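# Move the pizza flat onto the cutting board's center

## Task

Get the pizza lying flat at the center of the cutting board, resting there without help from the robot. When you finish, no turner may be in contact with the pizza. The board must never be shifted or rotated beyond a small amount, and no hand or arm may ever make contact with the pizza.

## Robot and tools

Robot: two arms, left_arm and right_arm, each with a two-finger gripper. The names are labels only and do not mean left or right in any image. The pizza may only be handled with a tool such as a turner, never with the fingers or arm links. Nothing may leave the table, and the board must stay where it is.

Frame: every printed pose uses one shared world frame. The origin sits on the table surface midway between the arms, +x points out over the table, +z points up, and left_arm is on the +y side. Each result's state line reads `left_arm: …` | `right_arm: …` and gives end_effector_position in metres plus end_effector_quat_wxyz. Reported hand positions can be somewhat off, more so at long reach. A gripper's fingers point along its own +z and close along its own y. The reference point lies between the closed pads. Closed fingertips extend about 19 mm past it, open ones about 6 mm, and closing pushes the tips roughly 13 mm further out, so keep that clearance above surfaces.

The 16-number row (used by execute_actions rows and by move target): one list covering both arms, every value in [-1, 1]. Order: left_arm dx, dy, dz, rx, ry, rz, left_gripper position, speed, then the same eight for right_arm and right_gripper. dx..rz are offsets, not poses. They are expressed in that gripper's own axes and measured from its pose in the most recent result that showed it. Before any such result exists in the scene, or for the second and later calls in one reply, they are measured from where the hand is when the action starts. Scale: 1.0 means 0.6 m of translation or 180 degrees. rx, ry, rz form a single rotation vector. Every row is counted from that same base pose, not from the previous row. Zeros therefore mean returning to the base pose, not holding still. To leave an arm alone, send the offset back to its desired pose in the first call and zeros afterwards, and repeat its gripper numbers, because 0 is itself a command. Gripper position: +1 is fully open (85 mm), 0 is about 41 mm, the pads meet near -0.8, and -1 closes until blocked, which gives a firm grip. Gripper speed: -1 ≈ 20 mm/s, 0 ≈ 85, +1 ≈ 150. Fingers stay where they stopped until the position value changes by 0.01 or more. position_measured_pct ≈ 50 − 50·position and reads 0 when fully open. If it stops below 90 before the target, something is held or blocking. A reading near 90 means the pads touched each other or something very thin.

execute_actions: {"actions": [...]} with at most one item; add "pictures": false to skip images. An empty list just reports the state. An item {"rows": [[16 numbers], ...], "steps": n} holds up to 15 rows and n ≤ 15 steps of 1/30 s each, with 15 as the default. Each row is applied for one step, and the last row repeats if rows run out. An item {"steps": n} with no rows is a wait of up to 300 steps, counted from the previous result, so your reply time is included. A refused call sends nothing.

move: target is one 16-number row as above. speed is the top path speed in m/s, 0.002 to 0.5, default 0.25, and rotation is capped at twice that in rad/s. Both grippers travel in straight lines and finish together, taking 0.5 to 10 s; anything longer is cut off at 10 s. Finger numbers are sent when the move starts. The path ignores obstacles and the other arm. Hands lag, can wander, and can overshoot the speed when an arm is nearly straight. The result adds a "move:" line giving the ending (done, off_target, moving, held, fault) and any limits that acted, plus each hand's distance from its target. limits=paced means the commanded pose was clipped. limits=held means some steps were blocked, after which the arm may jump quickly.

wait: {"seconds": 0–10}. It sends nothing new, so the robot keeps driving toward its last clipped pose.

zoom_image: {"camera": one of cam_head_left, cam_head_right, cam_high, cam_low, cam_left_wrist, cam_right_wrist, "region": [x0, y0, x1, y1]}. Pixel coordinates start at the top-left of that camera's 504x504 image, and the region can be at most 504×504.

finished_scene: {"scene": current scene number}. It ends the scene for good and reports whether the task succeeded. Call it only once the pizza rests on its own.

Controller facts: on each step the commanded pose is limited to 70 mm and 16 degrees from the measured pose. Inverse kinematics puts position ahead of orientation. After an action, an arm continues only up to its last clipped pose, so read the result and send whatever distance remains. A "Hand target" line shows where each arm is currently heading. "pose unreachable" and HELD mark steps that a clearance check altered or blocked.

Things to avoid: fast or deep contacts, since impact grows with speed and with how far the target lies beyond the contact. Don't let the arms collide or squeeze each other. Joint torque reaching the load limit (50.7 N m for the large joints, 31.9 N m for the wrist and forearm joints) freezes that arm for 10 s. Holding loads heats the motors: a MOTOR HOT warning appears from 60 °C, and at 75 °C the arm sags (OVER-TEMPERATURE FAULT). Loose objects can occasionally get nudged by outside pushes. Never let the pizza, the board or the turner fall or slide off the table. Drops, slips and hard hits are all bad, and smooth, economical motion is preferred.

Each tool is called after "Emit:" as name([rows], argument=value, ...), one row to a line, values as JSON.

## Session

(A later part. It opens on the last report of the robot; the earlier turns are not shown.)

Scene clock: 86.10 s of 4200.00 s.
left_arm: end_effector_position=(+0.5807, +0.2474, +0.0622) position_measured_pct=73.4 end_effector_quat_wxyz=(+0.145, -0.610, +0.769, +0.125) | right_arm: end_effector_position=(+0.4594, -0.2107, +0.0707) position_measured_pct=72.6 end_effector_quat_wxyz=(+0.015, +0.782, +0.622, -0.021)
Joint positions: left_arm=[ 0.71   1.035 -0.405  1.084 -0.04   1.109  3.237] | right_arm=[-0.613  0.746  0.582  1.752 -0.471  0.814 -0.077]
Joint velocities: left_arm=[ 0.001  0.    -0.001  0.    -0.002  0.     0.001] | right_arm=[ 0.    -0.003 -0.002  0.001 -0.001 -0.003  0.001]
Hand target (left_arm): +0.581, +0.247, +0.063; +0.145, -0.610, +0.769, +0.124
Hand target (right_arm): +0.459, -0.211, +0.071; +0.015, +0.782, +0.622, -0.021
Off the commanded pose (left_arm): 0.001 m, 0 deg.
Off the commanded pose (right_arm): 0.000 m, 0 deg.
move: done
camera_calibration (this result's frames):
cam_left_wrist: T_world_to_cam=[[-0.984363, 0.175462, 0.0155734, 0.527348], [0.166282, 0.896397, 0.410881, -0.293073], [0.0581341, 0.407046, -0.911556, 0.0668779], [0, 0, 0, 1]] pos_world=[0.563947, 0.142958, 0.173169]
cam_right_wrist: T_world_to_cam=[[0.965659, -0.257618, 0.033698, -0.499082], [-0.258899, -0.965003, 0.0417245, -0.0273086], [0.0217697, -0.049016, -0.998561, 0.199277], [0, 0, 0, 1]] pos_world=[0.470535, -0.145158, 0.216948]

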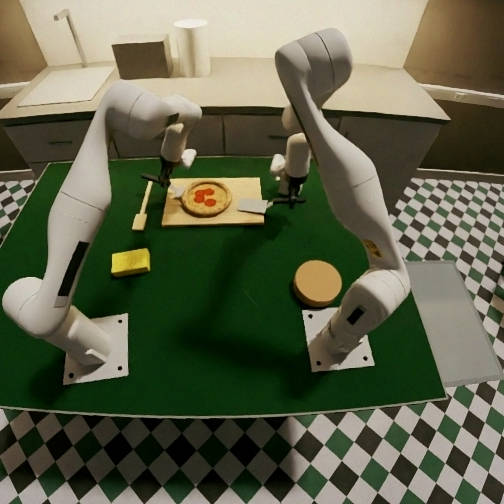

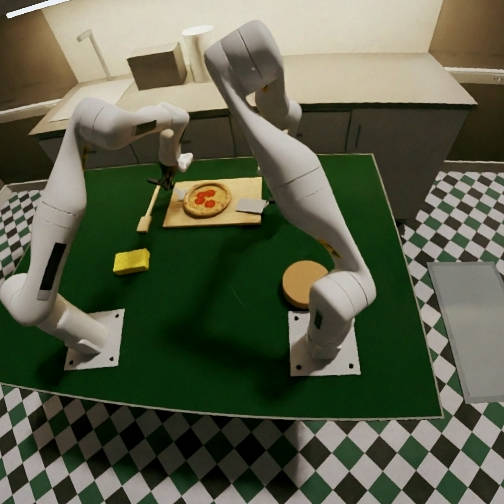

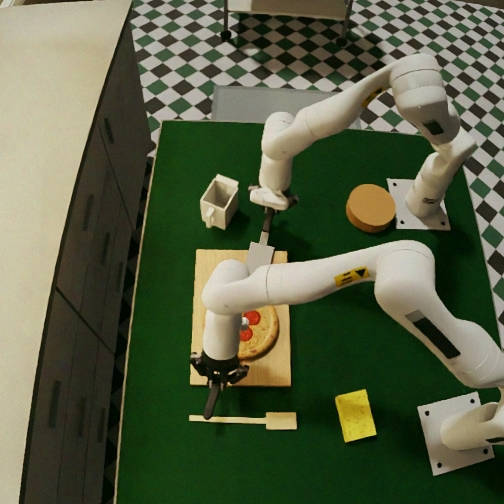

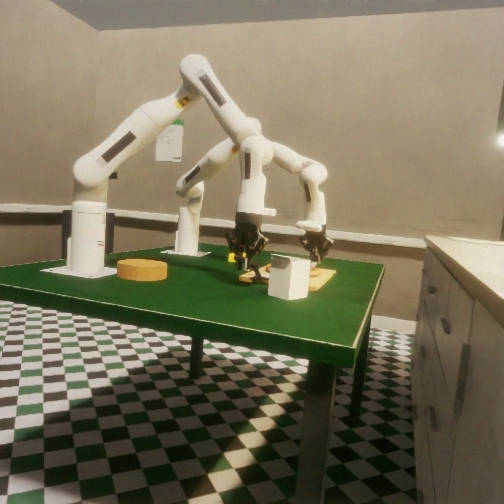

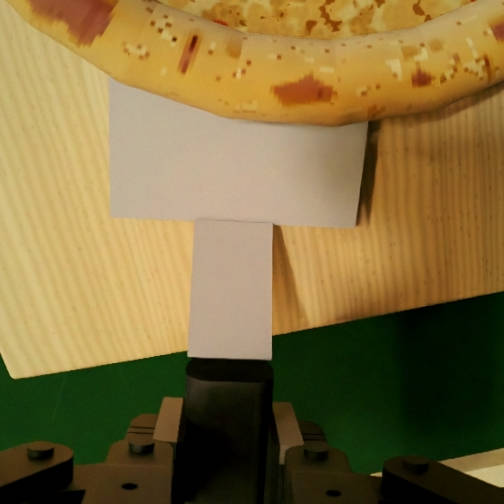

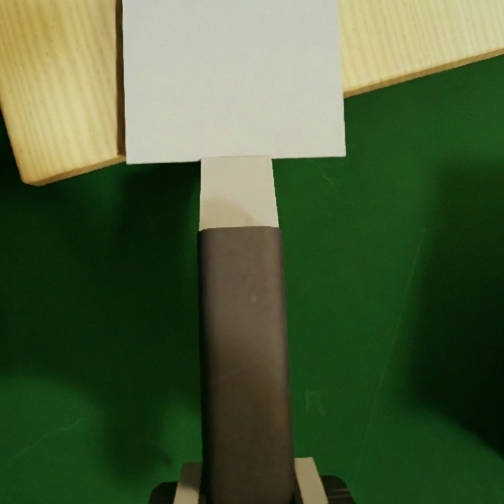

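Emit:
move(target=[-0.006,0,-0.0155,0,-0.022,0,-1,0,-0.03,-0.03,0,0,0,0,-1,0], speed=0.05)

Emit:
move(target=[-0.127,0,0.061,0,0,0,-1,0,0,0,0,0,0,0,-1,0], speed=0.08)

Emit:
zoom_image(camera="cam_head_left", region=[140, 150, 300, 250])

Scene clock: 89.53 s of 4200.00 s.
left_arm: end_effector_position=(+0.5806, +0.2473, +0.0716) position_measured_pct=73.4 end_effector_quat_wxyz=(+0.171, -0.605, +0.764, +0.146) | right_arm: end_effector_position=(+0.4378, -0.2242, +0.0716) position_measured_pct=72.6 end_effector_quat_wxyz=(+0.015, +0.782, +0.622, -0.021)
Joint positions: left_arm=[ 0.753  1.047 -0.441  1.063 -0.077  1.142  3.274] | right_arm=[-0.611  0.706  0.583  1.836 -0.468  0.767 -0.048]
Joint velocities: left_arm=[ 0.002  0.002 -0.001 -0.001 -0.003  0.001  0.001] | right_arm=[-0.001 -0.004 -0.     0.002 -0.     0.     0.001]
Hand target (left_arm): +0.581, +0.247, +0.072; +0.171, -0.605, +0.764, +0.146
Hand target (right_arm): +0.438, -0.224, +0.072; +0.015, +0.782, +0.622, -0.021
Off the commanded pose (left_arm): 0.001 m, 0 deg.
Off the commanded pose (right_arm): 0.000 m, 0 deg.
move: done
camera_calibration (this result's frames):
cam_left_wrist: T_world_to_cam=[[-0.984384, 0.175567, 0.0128129, 0.527287], [0.160691, 0.866479, 0.472643, -0.290649], [0.0718786, 0.467322, -0.881161, 0.0504685], [0, 0, 0, 1]] pos_world=[0.56213, 0.135683, 0.175088]
cam_right_wrist: T_world_to_cam=[[0.965643, -0.257692, 0.0336016, -0.481738], [-0.258977, -0.964963, 0.0421567, -0.0459933], [0.0215609, -0.0494103, -0.998546, 0.199998], [0, 0, 0, 1]] pos_world=[0.448963, -0.15864, 0.217833]

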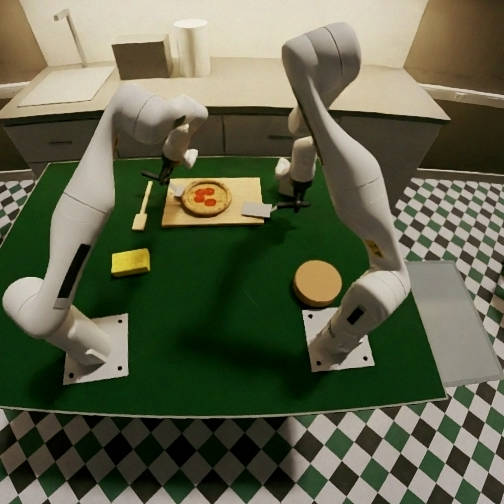

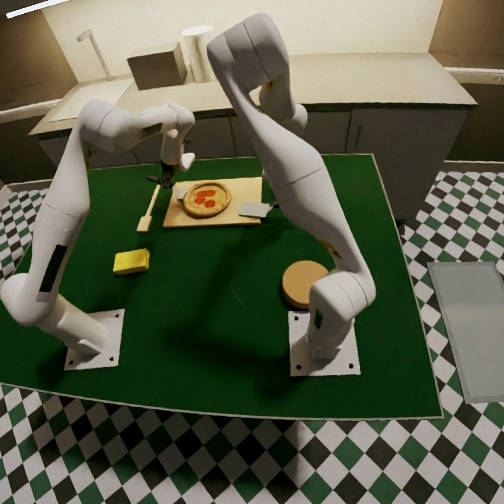

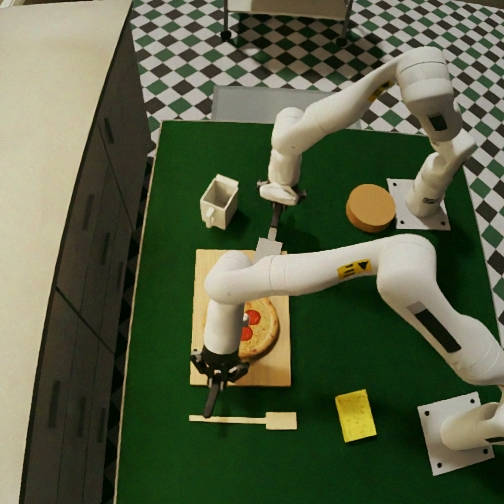

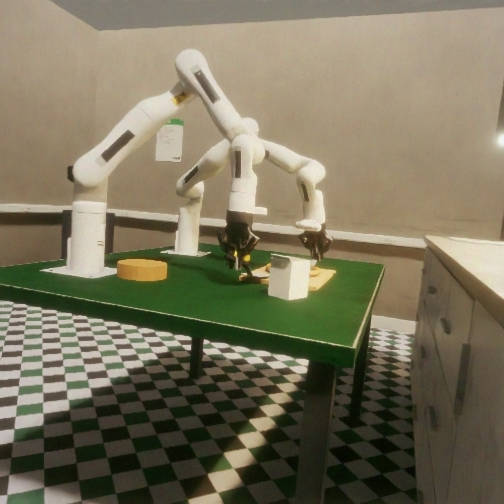

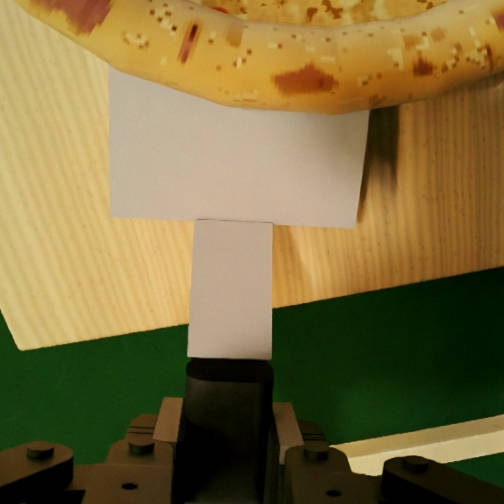

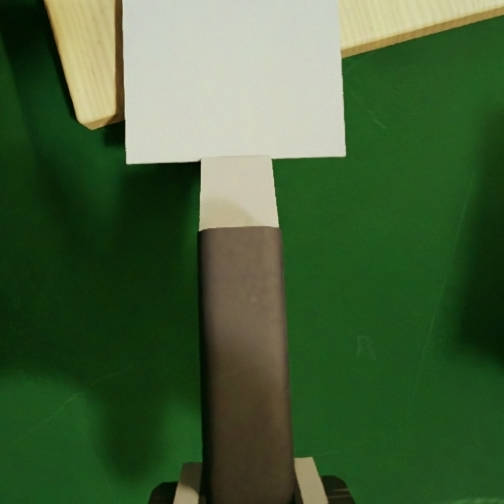

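Scene clock: 90.90 s of 4200.00 s.
left_arm: end_effector_position=(+0.6000, +0.3297, +0.0723) position_measured_pct=73.4 end_effector_quat_wxyz=(+0.171, -0.605, +0.764, +0.146) | right_arm: end_effector_position=(+0.4378, -0.2242, +0.0716) position_measured_pct=72.6 end_effector_quat_wxyz=(+0.015, +0.782, +0.622, -0.021)
Joint positions: left_arm=[ 0.629  1.024 -0.445  1.12  -0.09   1.052  3.161] | right_arm=[-0.611  0.706  0.583  1.836 -0.468  0.767 -0.048]
Joint velocities: left_arm=[-0.002 -0.001  0.001 -0.     0.002 -0.    -0.   ] | right_arm=[ 0.001  0.001 -0.001  0.     0.001  0.     0.   ]
Hand target (left_arm): +0.600, +0.330, +0.072; +0.171, -0.605, +0.764, +0.146
Hand target (right_arm): +0.438, -0.224, +0.072; +0.015, +0.782, +0.622, -0.021
Off the commanded pose (left_arm): 0.000 m, 0 deg.
Off the commanded pose (right_arm): 0.000 m, 0 deg.
move: done
camera_calibration (this result's frames):
cam_left_wrist: T_world_to_cam=[[-0.984345, 0.175807, 0.0124875, 0.531798], [0.160707, 0.866187, 0.473173, -0.365373], [0.0723708, 0.467772, -0.880881, 0.010758], [0, 0, 0, 1]] pos_world=[0.581412, 0.217955, 0.17572]
cam_right_wrist: T_world_to_cam=[[0.965643, -0.257691, 0.0336056, -0.48174], [-0.258977, -0.964963, 0.0421557, -0.0459925], [0.021565, -0.0494104, -0.998546, 0.199997], [0, 0, 0, 1]] pos_world=[0.448965, -0.158639, 0.217834]

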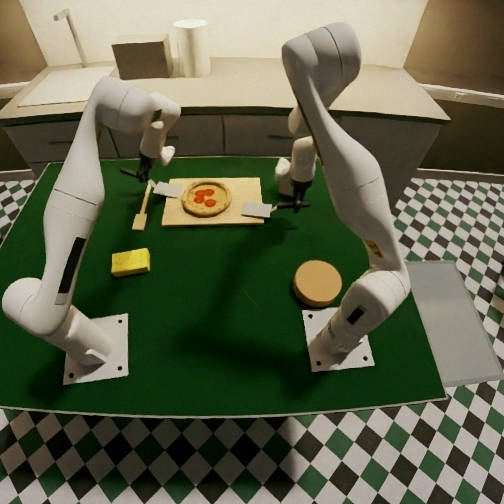

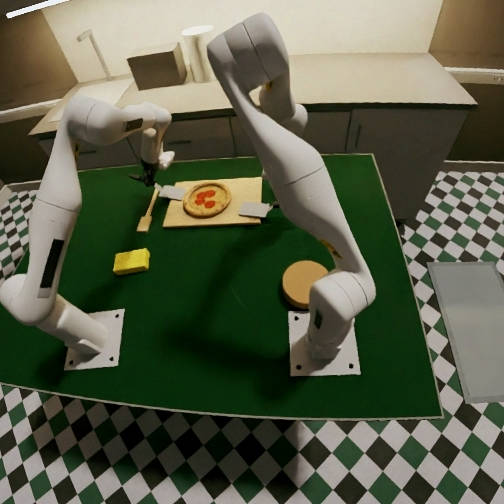

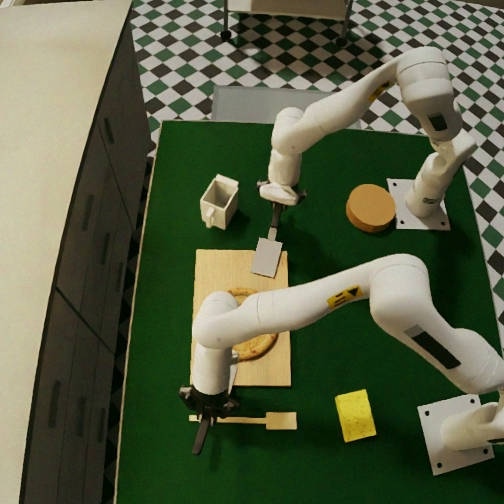

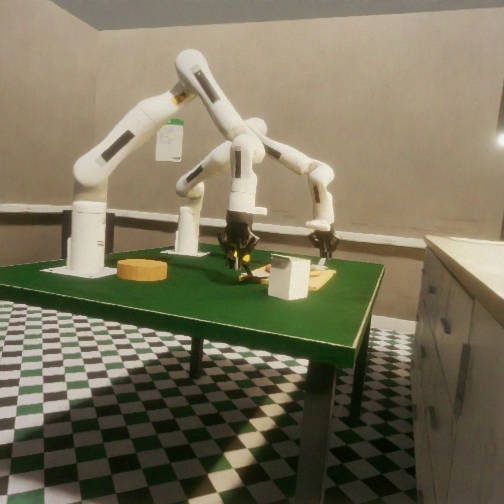

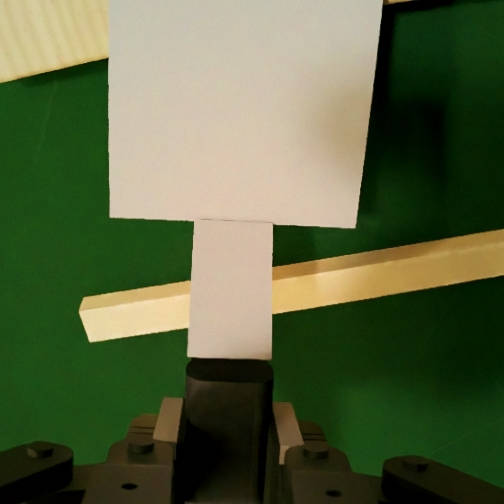

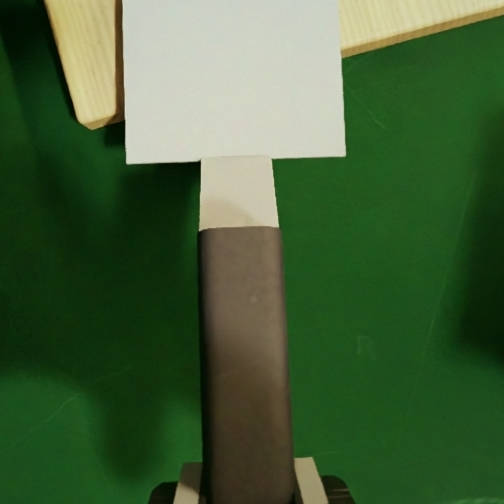

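Region (140, 150, 300, 250) of cam_head_left's 504x504 image, scaled by 3.150, with more detail than that image has; it fills the top 315 rows of this view, and the rest is white.

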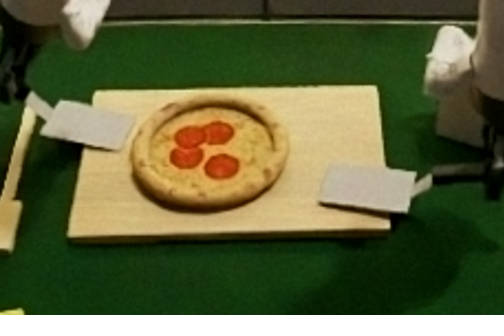

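Emit:
move(target=[0.011,0.107,-0.0135,-0.0315,0,-0.065,-1,0,-0.05,-0.05,0,0,0,0,-1,0], speed=0.12)

Emit:
move(target=[0.055,0,-0.027,0,0,0,-1,0,0,0,0,0,0,0,-1,0], speed=0.03)

Emit:
zoom_image(camera="cam_head_left", region=[140, 150, 300, 250])

Scene clock: 97.50 s of 4200.00 s.
left_arm: end_effector_position=(+0.5354, +0.3352, +0.0778) position_measured_pct=73.4 end_effector_quat_wxyz=(+0.155, -0.688, +0.690, +0.166) | right_arm: end_effector_position=(+0.4018, -0.2468, +0.0733) position_measured_pct=72.6 end_effector_quat_wxyz=(+0.015, +0.782, +0.622, -0.021)
Joint positions: left_arm=[ 0.692  0.961 -0.502  1.276 -0.046  1.073  3.348] | right_arm=[-0.602  0.641  0.586  1.97  -0.462  0.691  0.001]
Joint velocities: left_arm=[ 0.003 -0.003  0.     0.001 -0.001 -0.001  0.001] | right_arm=[-0.    -0.003  0.001  0.001 -0.     0.001  0.001]
Hand target (left_arm): +0.535, +0.335, +0.078; -0.155, +0.687, -0.690, -0.166
Hand target (right_arm): +0.402, -0.247, +0.073; +0.015, +0.782, +0.622, -0.021
Off the commanded pose (left_arm): 0.000 m, 0 deg.
Off the commanded pose (right_arm): 0.000 m, 0 deg.
After step 90, 2.33 s passed at rest.
move: done
camera_calibration (this result's frames):
cam_left_wrist: T_world_to_cam=[[-0.998664, -0.050363, 0.011553, 0.550785], [-0.0387705, 0.878165, 0.476785, -0.259814], [-0.0341577, 0.4757, -0.878944, 0.0718784], [0, 0, 0, 1]] pos_world=[0.542431, 0.221706, 0.180689]
cam_right_wrist: T_world_to_cam=[[0.965625, -0.257757, 0.0336073, -0.452843], [-0.259054, -0.96492, 0.0426666, -0.0771096], [0.0214308, -0.049906, -0.998524, 0.201245], [0, 0, 0, 1]] pos_world=[0.412988, -0.181085, 0.219457]

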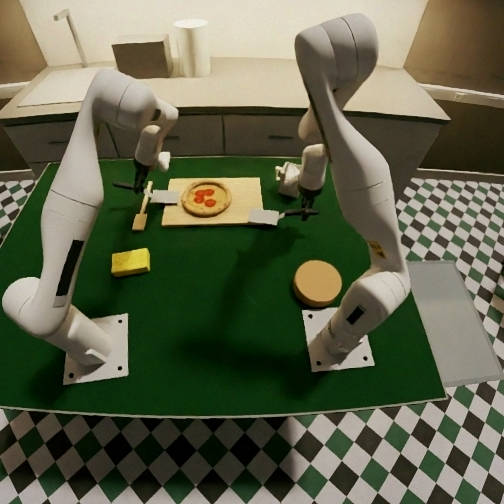

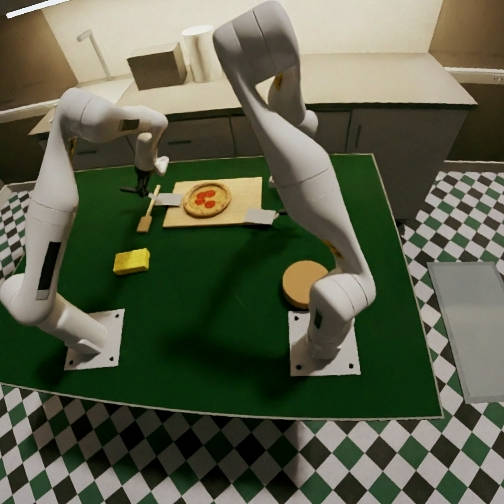

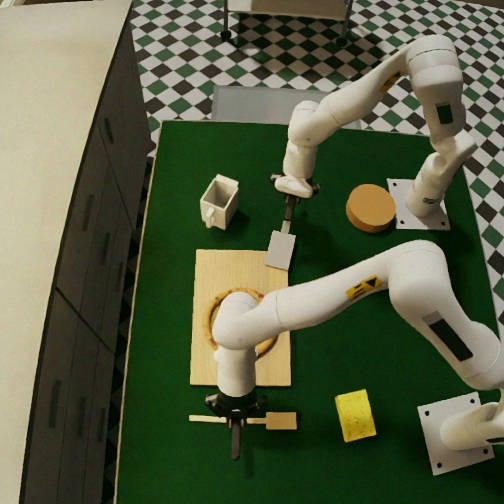

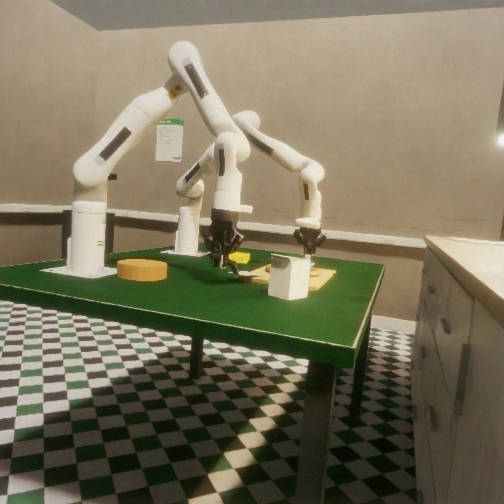

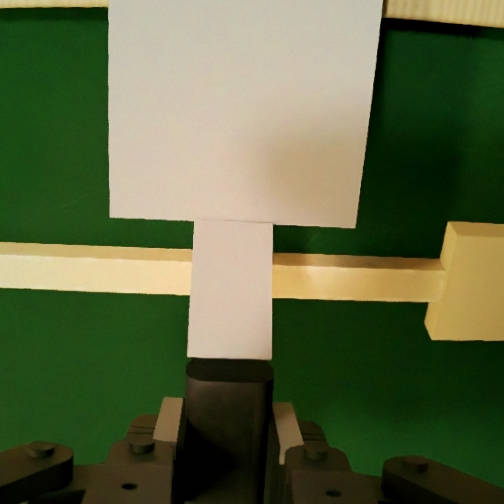

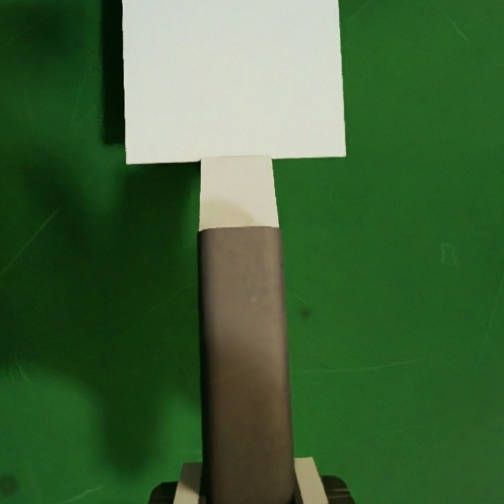

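Scene clock: 99.00 s of 4200.00 s.
left_arm: end_effector_position=(+0.5352, +0.2990, +0.0777) position_measured_pct=73.4 end_effector_quat_wxyz=(+0.155, -0.688, +0.690, +0.166) | right_arm: end_effector_position=(+0.4018, -0.2468, +0.0733) position_measured_pct=72.6 end_effector_quat_wxyz=(+0.015, +0.782, +0.622, -0.021)
Joint positions: left_arm=[ 0.738  0.983 -0.496  1.221 -0.037  1.13   3.397] | right_arm=[-0.602  0.641  0.586  1.97  -0.462  0.691  0.001]
Joint velocities: left_arm=[ 0.001  0.001  0.    -0.001 -0.001  0.001  0.001] | right_arm=[-0.001 -0.    -0.001  0.     0.001 -0.    -0.   ]
Hand target (left_arm): +0.535, +0.298, +0.078; -0.155, +0.688, -0.690, -0.166
Hand target (right_arm): +0.402, -0.247, +0.073; +0.015, +0.782, +0.622, -0.021
Off the commanded pose (left_arm): 0.001 m, 0 deg.
Off the commanded pose (right_arm): 0.000 m, 0 deg.
move: done
camera_calibration (this result's frames):
cam_left_wrist: T_world_to_cam=[[-0.998624, -0.0510591, 0.011923, 0.548915], [-0.0391895, 0.877912, 0.477215, -0.227712], [-0.0348335, 0.476092, -0.878706, 0.0892045], [0, 0, 0, 1]] pos_world=[0.542343, 0.185469, 0.180508]
cam_right_wrist: T_world_to_cam=[[0.965625, -0.257757, 0.0336113, -0.452845], [-0.259053, -0.96492, 0.0426658, -0.0771089], [0.0214348, -0.0499062, -0.998524, 0.201243], [0, 0, 0, 1]] pos_world=[0.41299, -0.181084, 0.219457]

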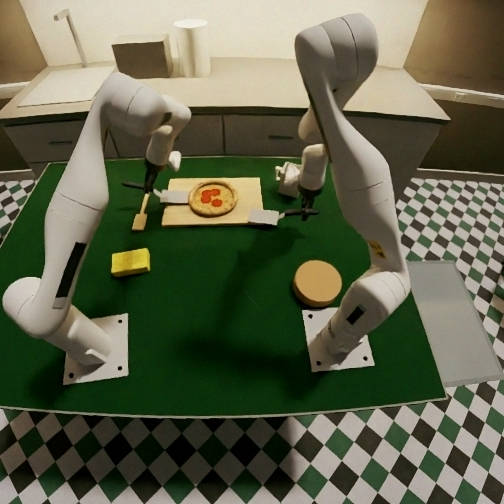

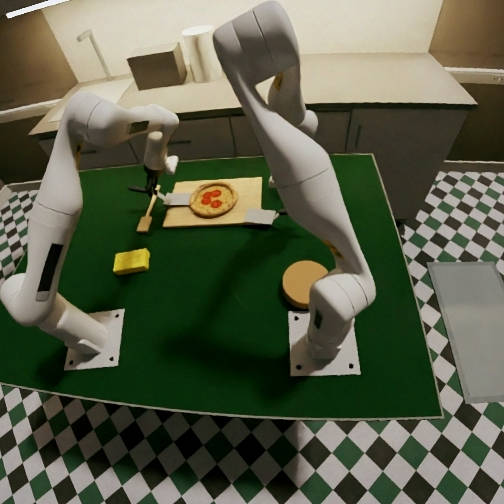

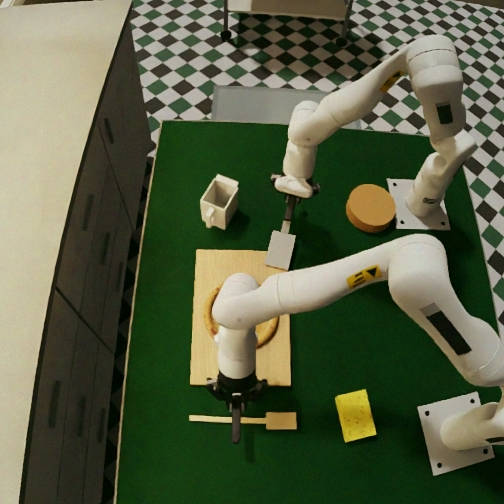

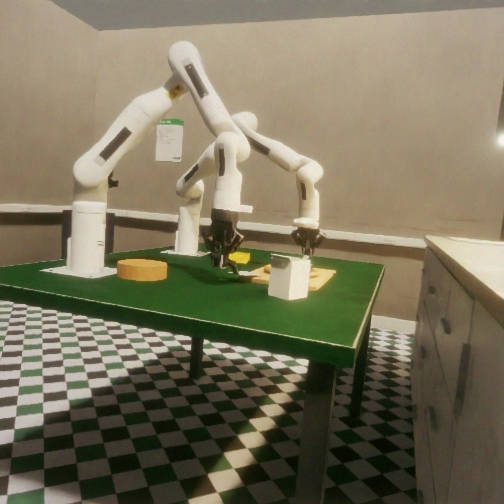

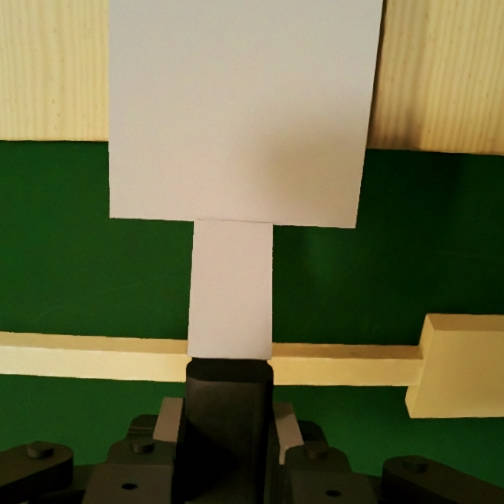

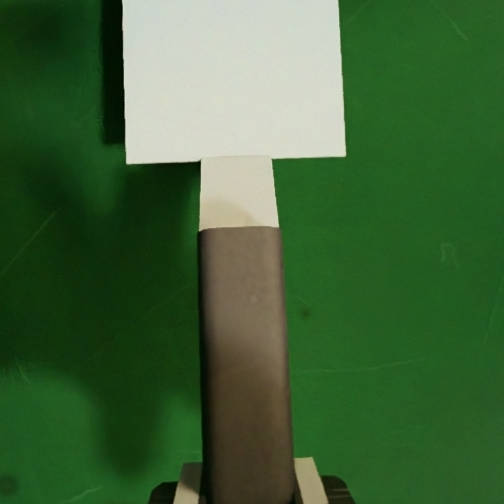

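Region (140, 150, 300, 250) of cam_head_left's 504x504 image, scaled by 3.150, with more detail than that image has; it fills the top 315 rows of this view, and the rest is white.

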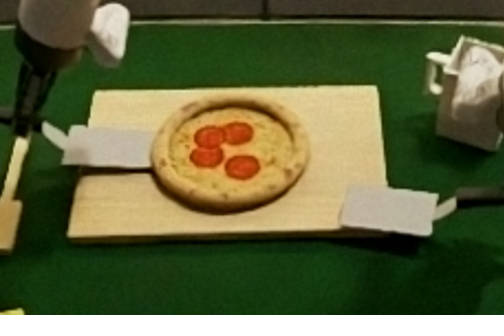

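Centred. Retreat clear of the board.

Emit:
move(target=[-0.17,0,0.083,0,0,0,-1,0,-0.14,0,0.007,0,0,0,-1,0], speed=0.15)

Scene clock: 101.43 s of 4200.00 s.
left_arm: end_effector_position=(+0.5356, +0.4125, +0.0785) position_measured_pct=73.4 end_effector_quat_wxyz=(+0.156, -0.688, +0.690, +0.166) | right_arm: end_effector_position=(+0.3829, -0.3286, +0.0738) position_measured_pct=72.6 end_effector_quat_wxyz=(+0.016, +0.782, +0.622, -0.021)
Joint positions: left_arm=[ 0.58   0.928 -0.513  1.357 -0.065  0.972  3.241] | right_arm=[-0.407  0.598  0.573  2.051 -0.447  0.631  0.198]
Joint velocities: left_arm=[-0.004 -0.002 -0.002  0.001  0.001 -0.    -0.001] | right_arm=[ 0.005 -0.001  0.004  0.    -0.002 -0.001  0.003]
Hand target (left_arm): +0.536, +0.413, +0.079; -0.156, +0.688, -0.689, -0.166
Hand target (right_arm): +0.383, -0.329, +0.074; +0.016, +0.782, +0.622, -0.021
Off the commanded pose (left_arm): 0.001 m, 0 deg.
Off the commanded pose (right_arm): 0.000 m, 0 deg.
move: done
camera_calibration (this result's frames):
cam_left_wrist: T_world_to_cam=[[-0.998649, -0.0506947, 0.0114305, 0.555018], [-0.0390744, 0.877508, 0.477968, -0.327737], [-0.0342608, 0.476876, -0.878303, 0.0351879], [0, 0, 0, 1]] pos_world=[0.542667, 0.298948, 0.181209]
cam_right_wrist: T_world_to_cam=[[0.965791, -0.257035, 0.0343479, -0.455655], [-0.258391, -0.965055, 0.0436203, -0.161374], [0.0219357, -0.0510032, -0.998458, 0.197509], [0, 0, 0, 1]] pos_world=[0.394037, -0.26278, 0.219894]

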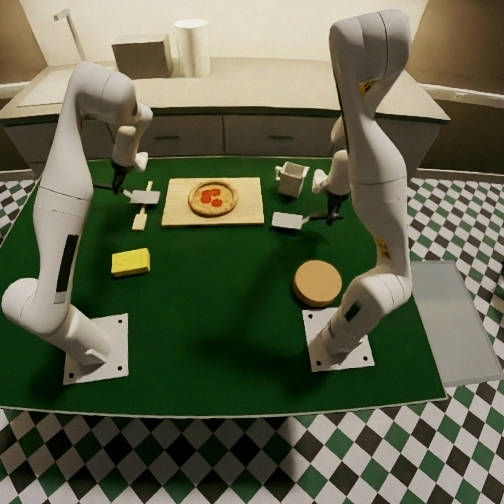

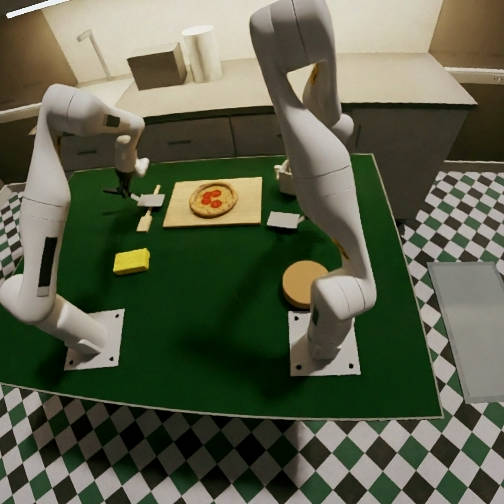

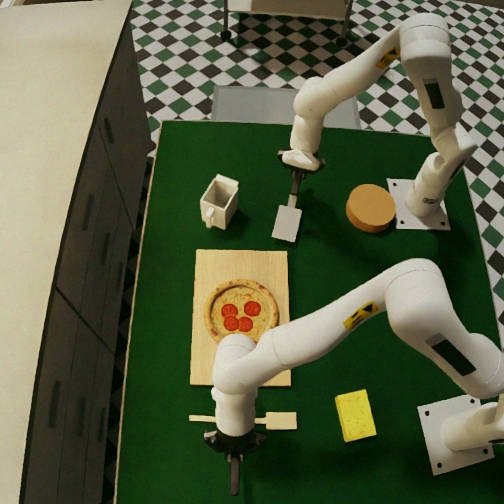

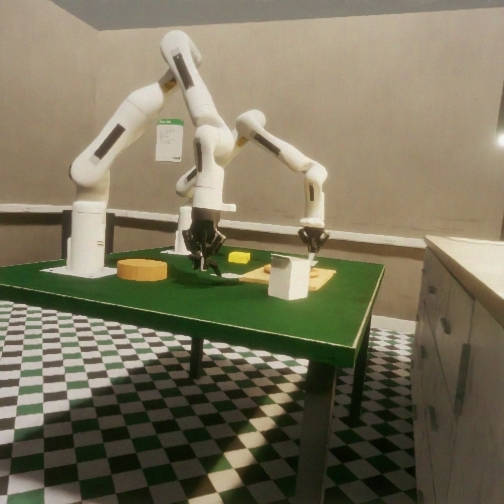

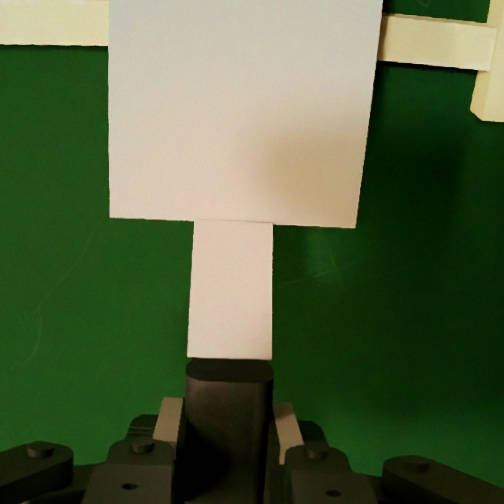

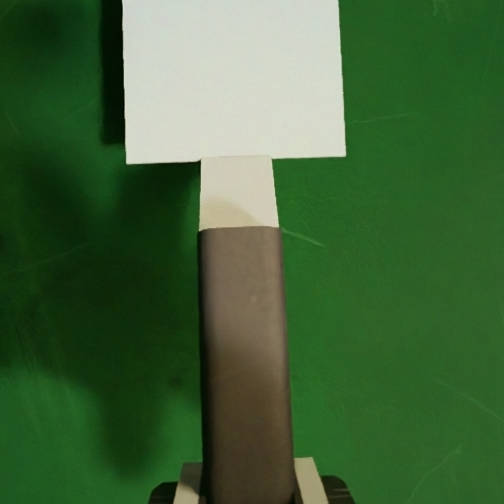

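Emit:
move(target=[-0.066,0,0.129,0,0.139,0,-1,0,0,0,0.053,0,0.016,0,-1,0], speed=0.2)

Emit:
move(target=[0,0,0,0,0,0,0,0,0,0,0,0,0,0,0,0])

Scene clock: 105.33 s of 4200.00 s.
left_arm: end_effector_position=(+0.5352, +0.4823, +0.0274) position_measured_pct=73.4 end_effector_quat_wxyz=(+0.003, -0.707, +0.707, +0.014) | right_arm: end_effector_position=(+0.3825, -0.3304, +0.0422) position_measured_pct=72.6 end_effector_quat_wxyz=(+0.001, +0.783, +0.623, -0.002)
Joint positions: left_arm=[ 0.074  0.915 -0.218  1.371  0.188  0.885  2.781] | right_arm=[-0.282  0.646  0.458  2.081 -0.543  0.533  0.314]
Joint velocities: left_arm=[-0.014  0.003 -0.006 -0.003  0.003  0.002 -0.004] | right_arm=[ 0.002  0.001  0.001  0.001 -0.001  0.001  0.001]
Hand target (left_arm): +0.535, +0.483, +0.027; -0.003, +0.708, -0.706, -0.014
Hand target (right_arm): +0.382, -0.331, +0.042; +0.001, +0.783, +0.623, -0.002
Off the commanded pose (left_arm): 0.001 m, 0 deg.
Off the commanded pose (right_arm): 0.000 m, 0 deg.
move: done
camera_calibration (this result's frames):
cam_left_wrist: T_world_to_cam=[[-0.998315, -0.0475904, 0.0332072, 0.556461], [-0.0453986, 0.996923, 0.0638997, -0.407478], [-0.036146, 0.0622845, -0.997404, 0.161292], [0, 0, 0, 1]] pos_world=[0.542855, 0.42266, 0.168432]
cam_right_wrist: T_world_to_cam=[[0.965396, -0.258687, 0.0330564, -0.454946], [-0.258637, -0.965957, -0.0058489, -0.159953], [0.033444, -0.00290308, -0.999436, 0.177412], [0, 0, 0, 1]] pos_world=[0.391899, -0.271681, 0.191416]

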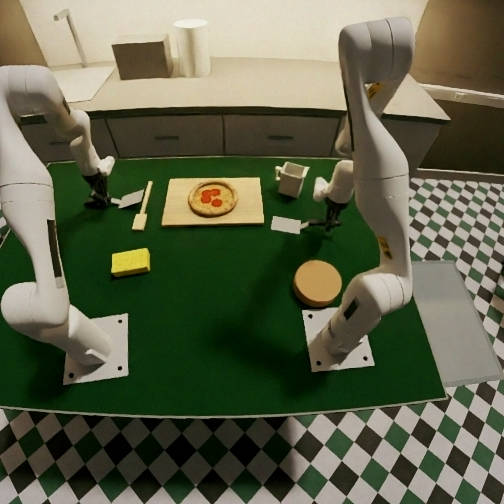

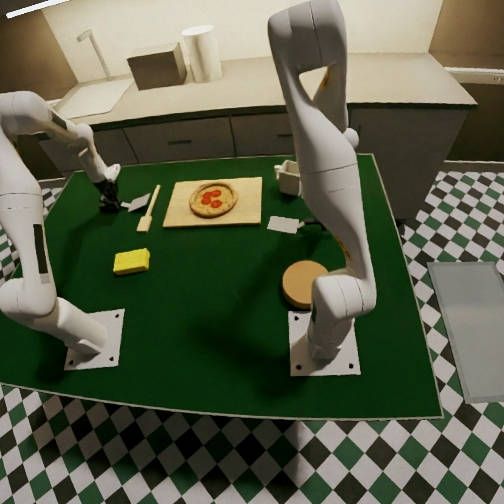

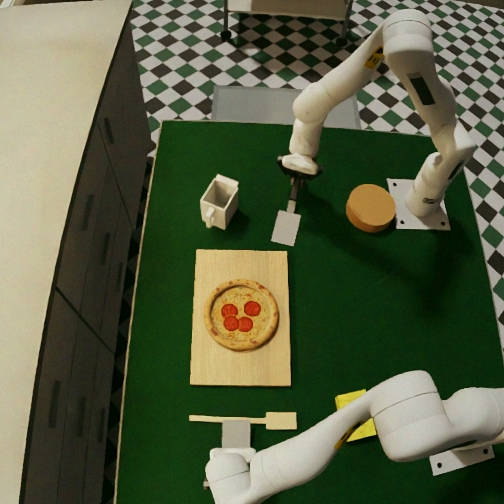

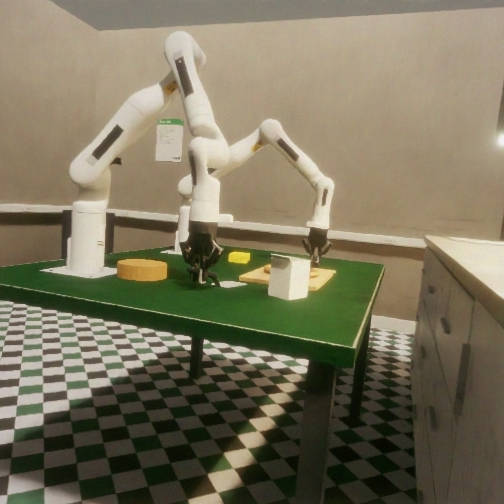

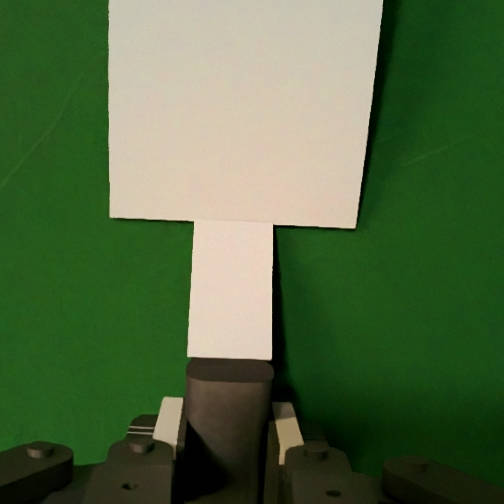

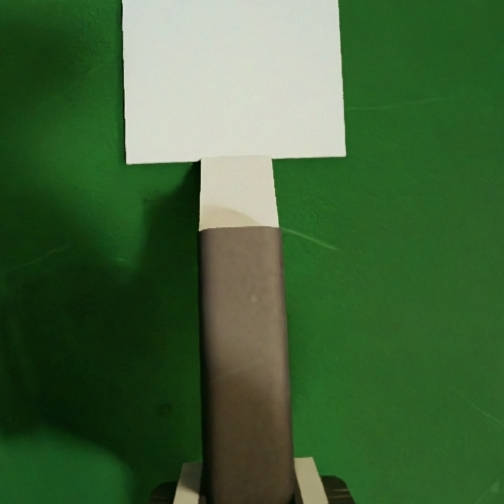

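Scene clock: 105.97 s of 4200.00 s.
left_arm: end_effector_position=(+0.5352, +0.4823, +0.0274) position_measured_pct=50.0 end_effector_quat_wxyz=(+0.003, -0.707, +0.707, +0.014) | right_arm: end_effector_position=(+0.3825, -0.3304, +0.0422) position_measured_pct=50.0 end_effector_quat_wxyz=(+0.001, +0.783, +0.623, -0.002)
Joint positions: left_arm=[ 0.074  0.915 -0.218  1.371  0.188  0.885  2.781] | right_arm=[-0.282  0.646  0.458  2.081 -0.543  0.533  0.314]
Joint velocities: left_arm=[-0.  0. -0. -0. -0. -0. -0.] | right_arm=[-0.     0.     0.002  0.     0.001  0.001  0.   ]
Hand target (left_arm): +0.535, +0.482, +0.027; -0.003, +0.707, -0.707, -0.014
Hand target (right_arm): +0.382, -0.330, +0.042; +0.001, +0.783, +0.623, -0.002
Off the commanded pose (left_arm): 0.000 m, 0 deg.
Off the commanded pose (right_arm): 0.000 m, 0 deg.
move: done
camera_calibration (this result's frames):
cam_left_wrist: T_world_to_cam=[[-0.998315, -0.0475885, 0.0331981, 0.556464], [-0.0453972, 0.996923, 0.0639011, -0.407478], [-0.0361369, 0.0622864, -0.997404, 0.161289], [0, 0, 0, 1]] pos_world=[0.542857, 0.42266, 0.168435]
cam_right_wrist: T_world_to_cam=[[0.965395, -0.258686, 0.0330634, -0.454948], [-0.258636, -0.965957, -0.00585125, -0.159952], [0.0334515, -0.00290263, -0.999436, 0.177411], [0, 0, 0, 1]] pos_world=[0.391901, -0.271681, 0.191418]

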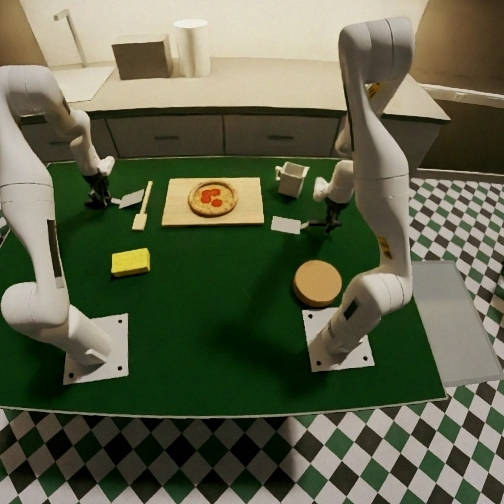

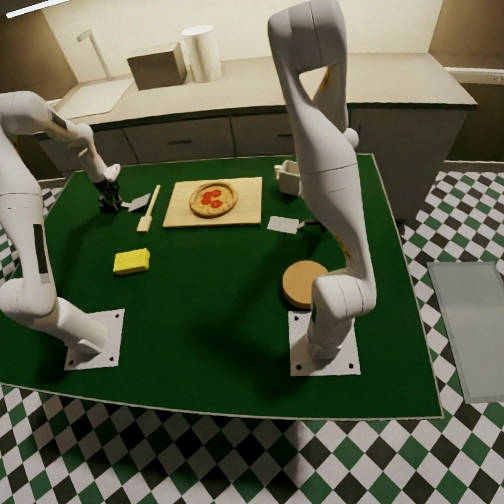

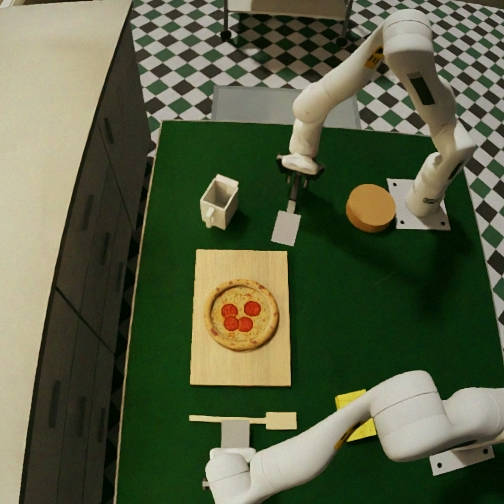

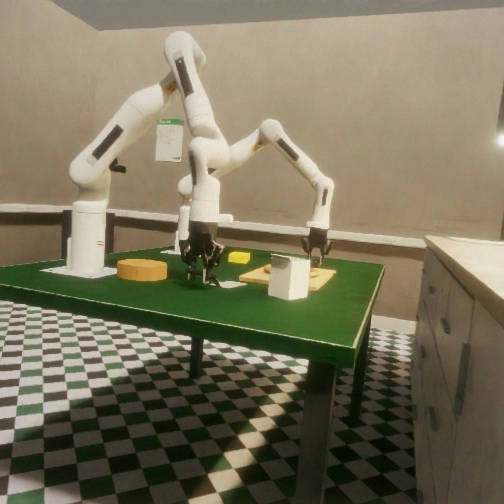

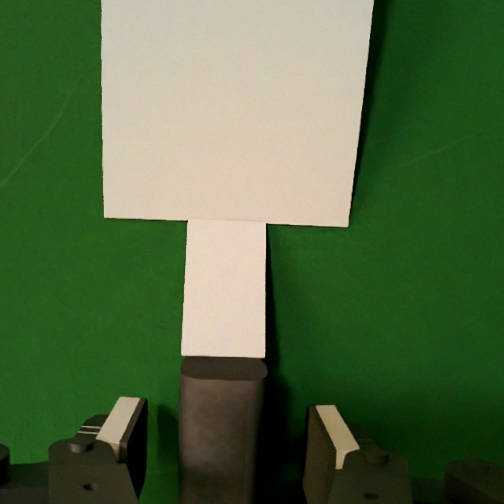

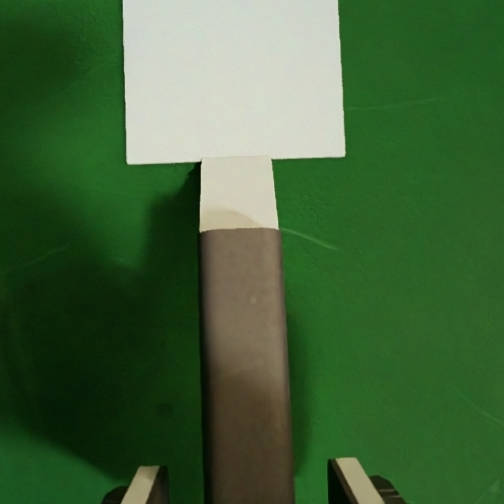

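Emit:
finished_scene(scene=1)

The scene is finished: the task was done.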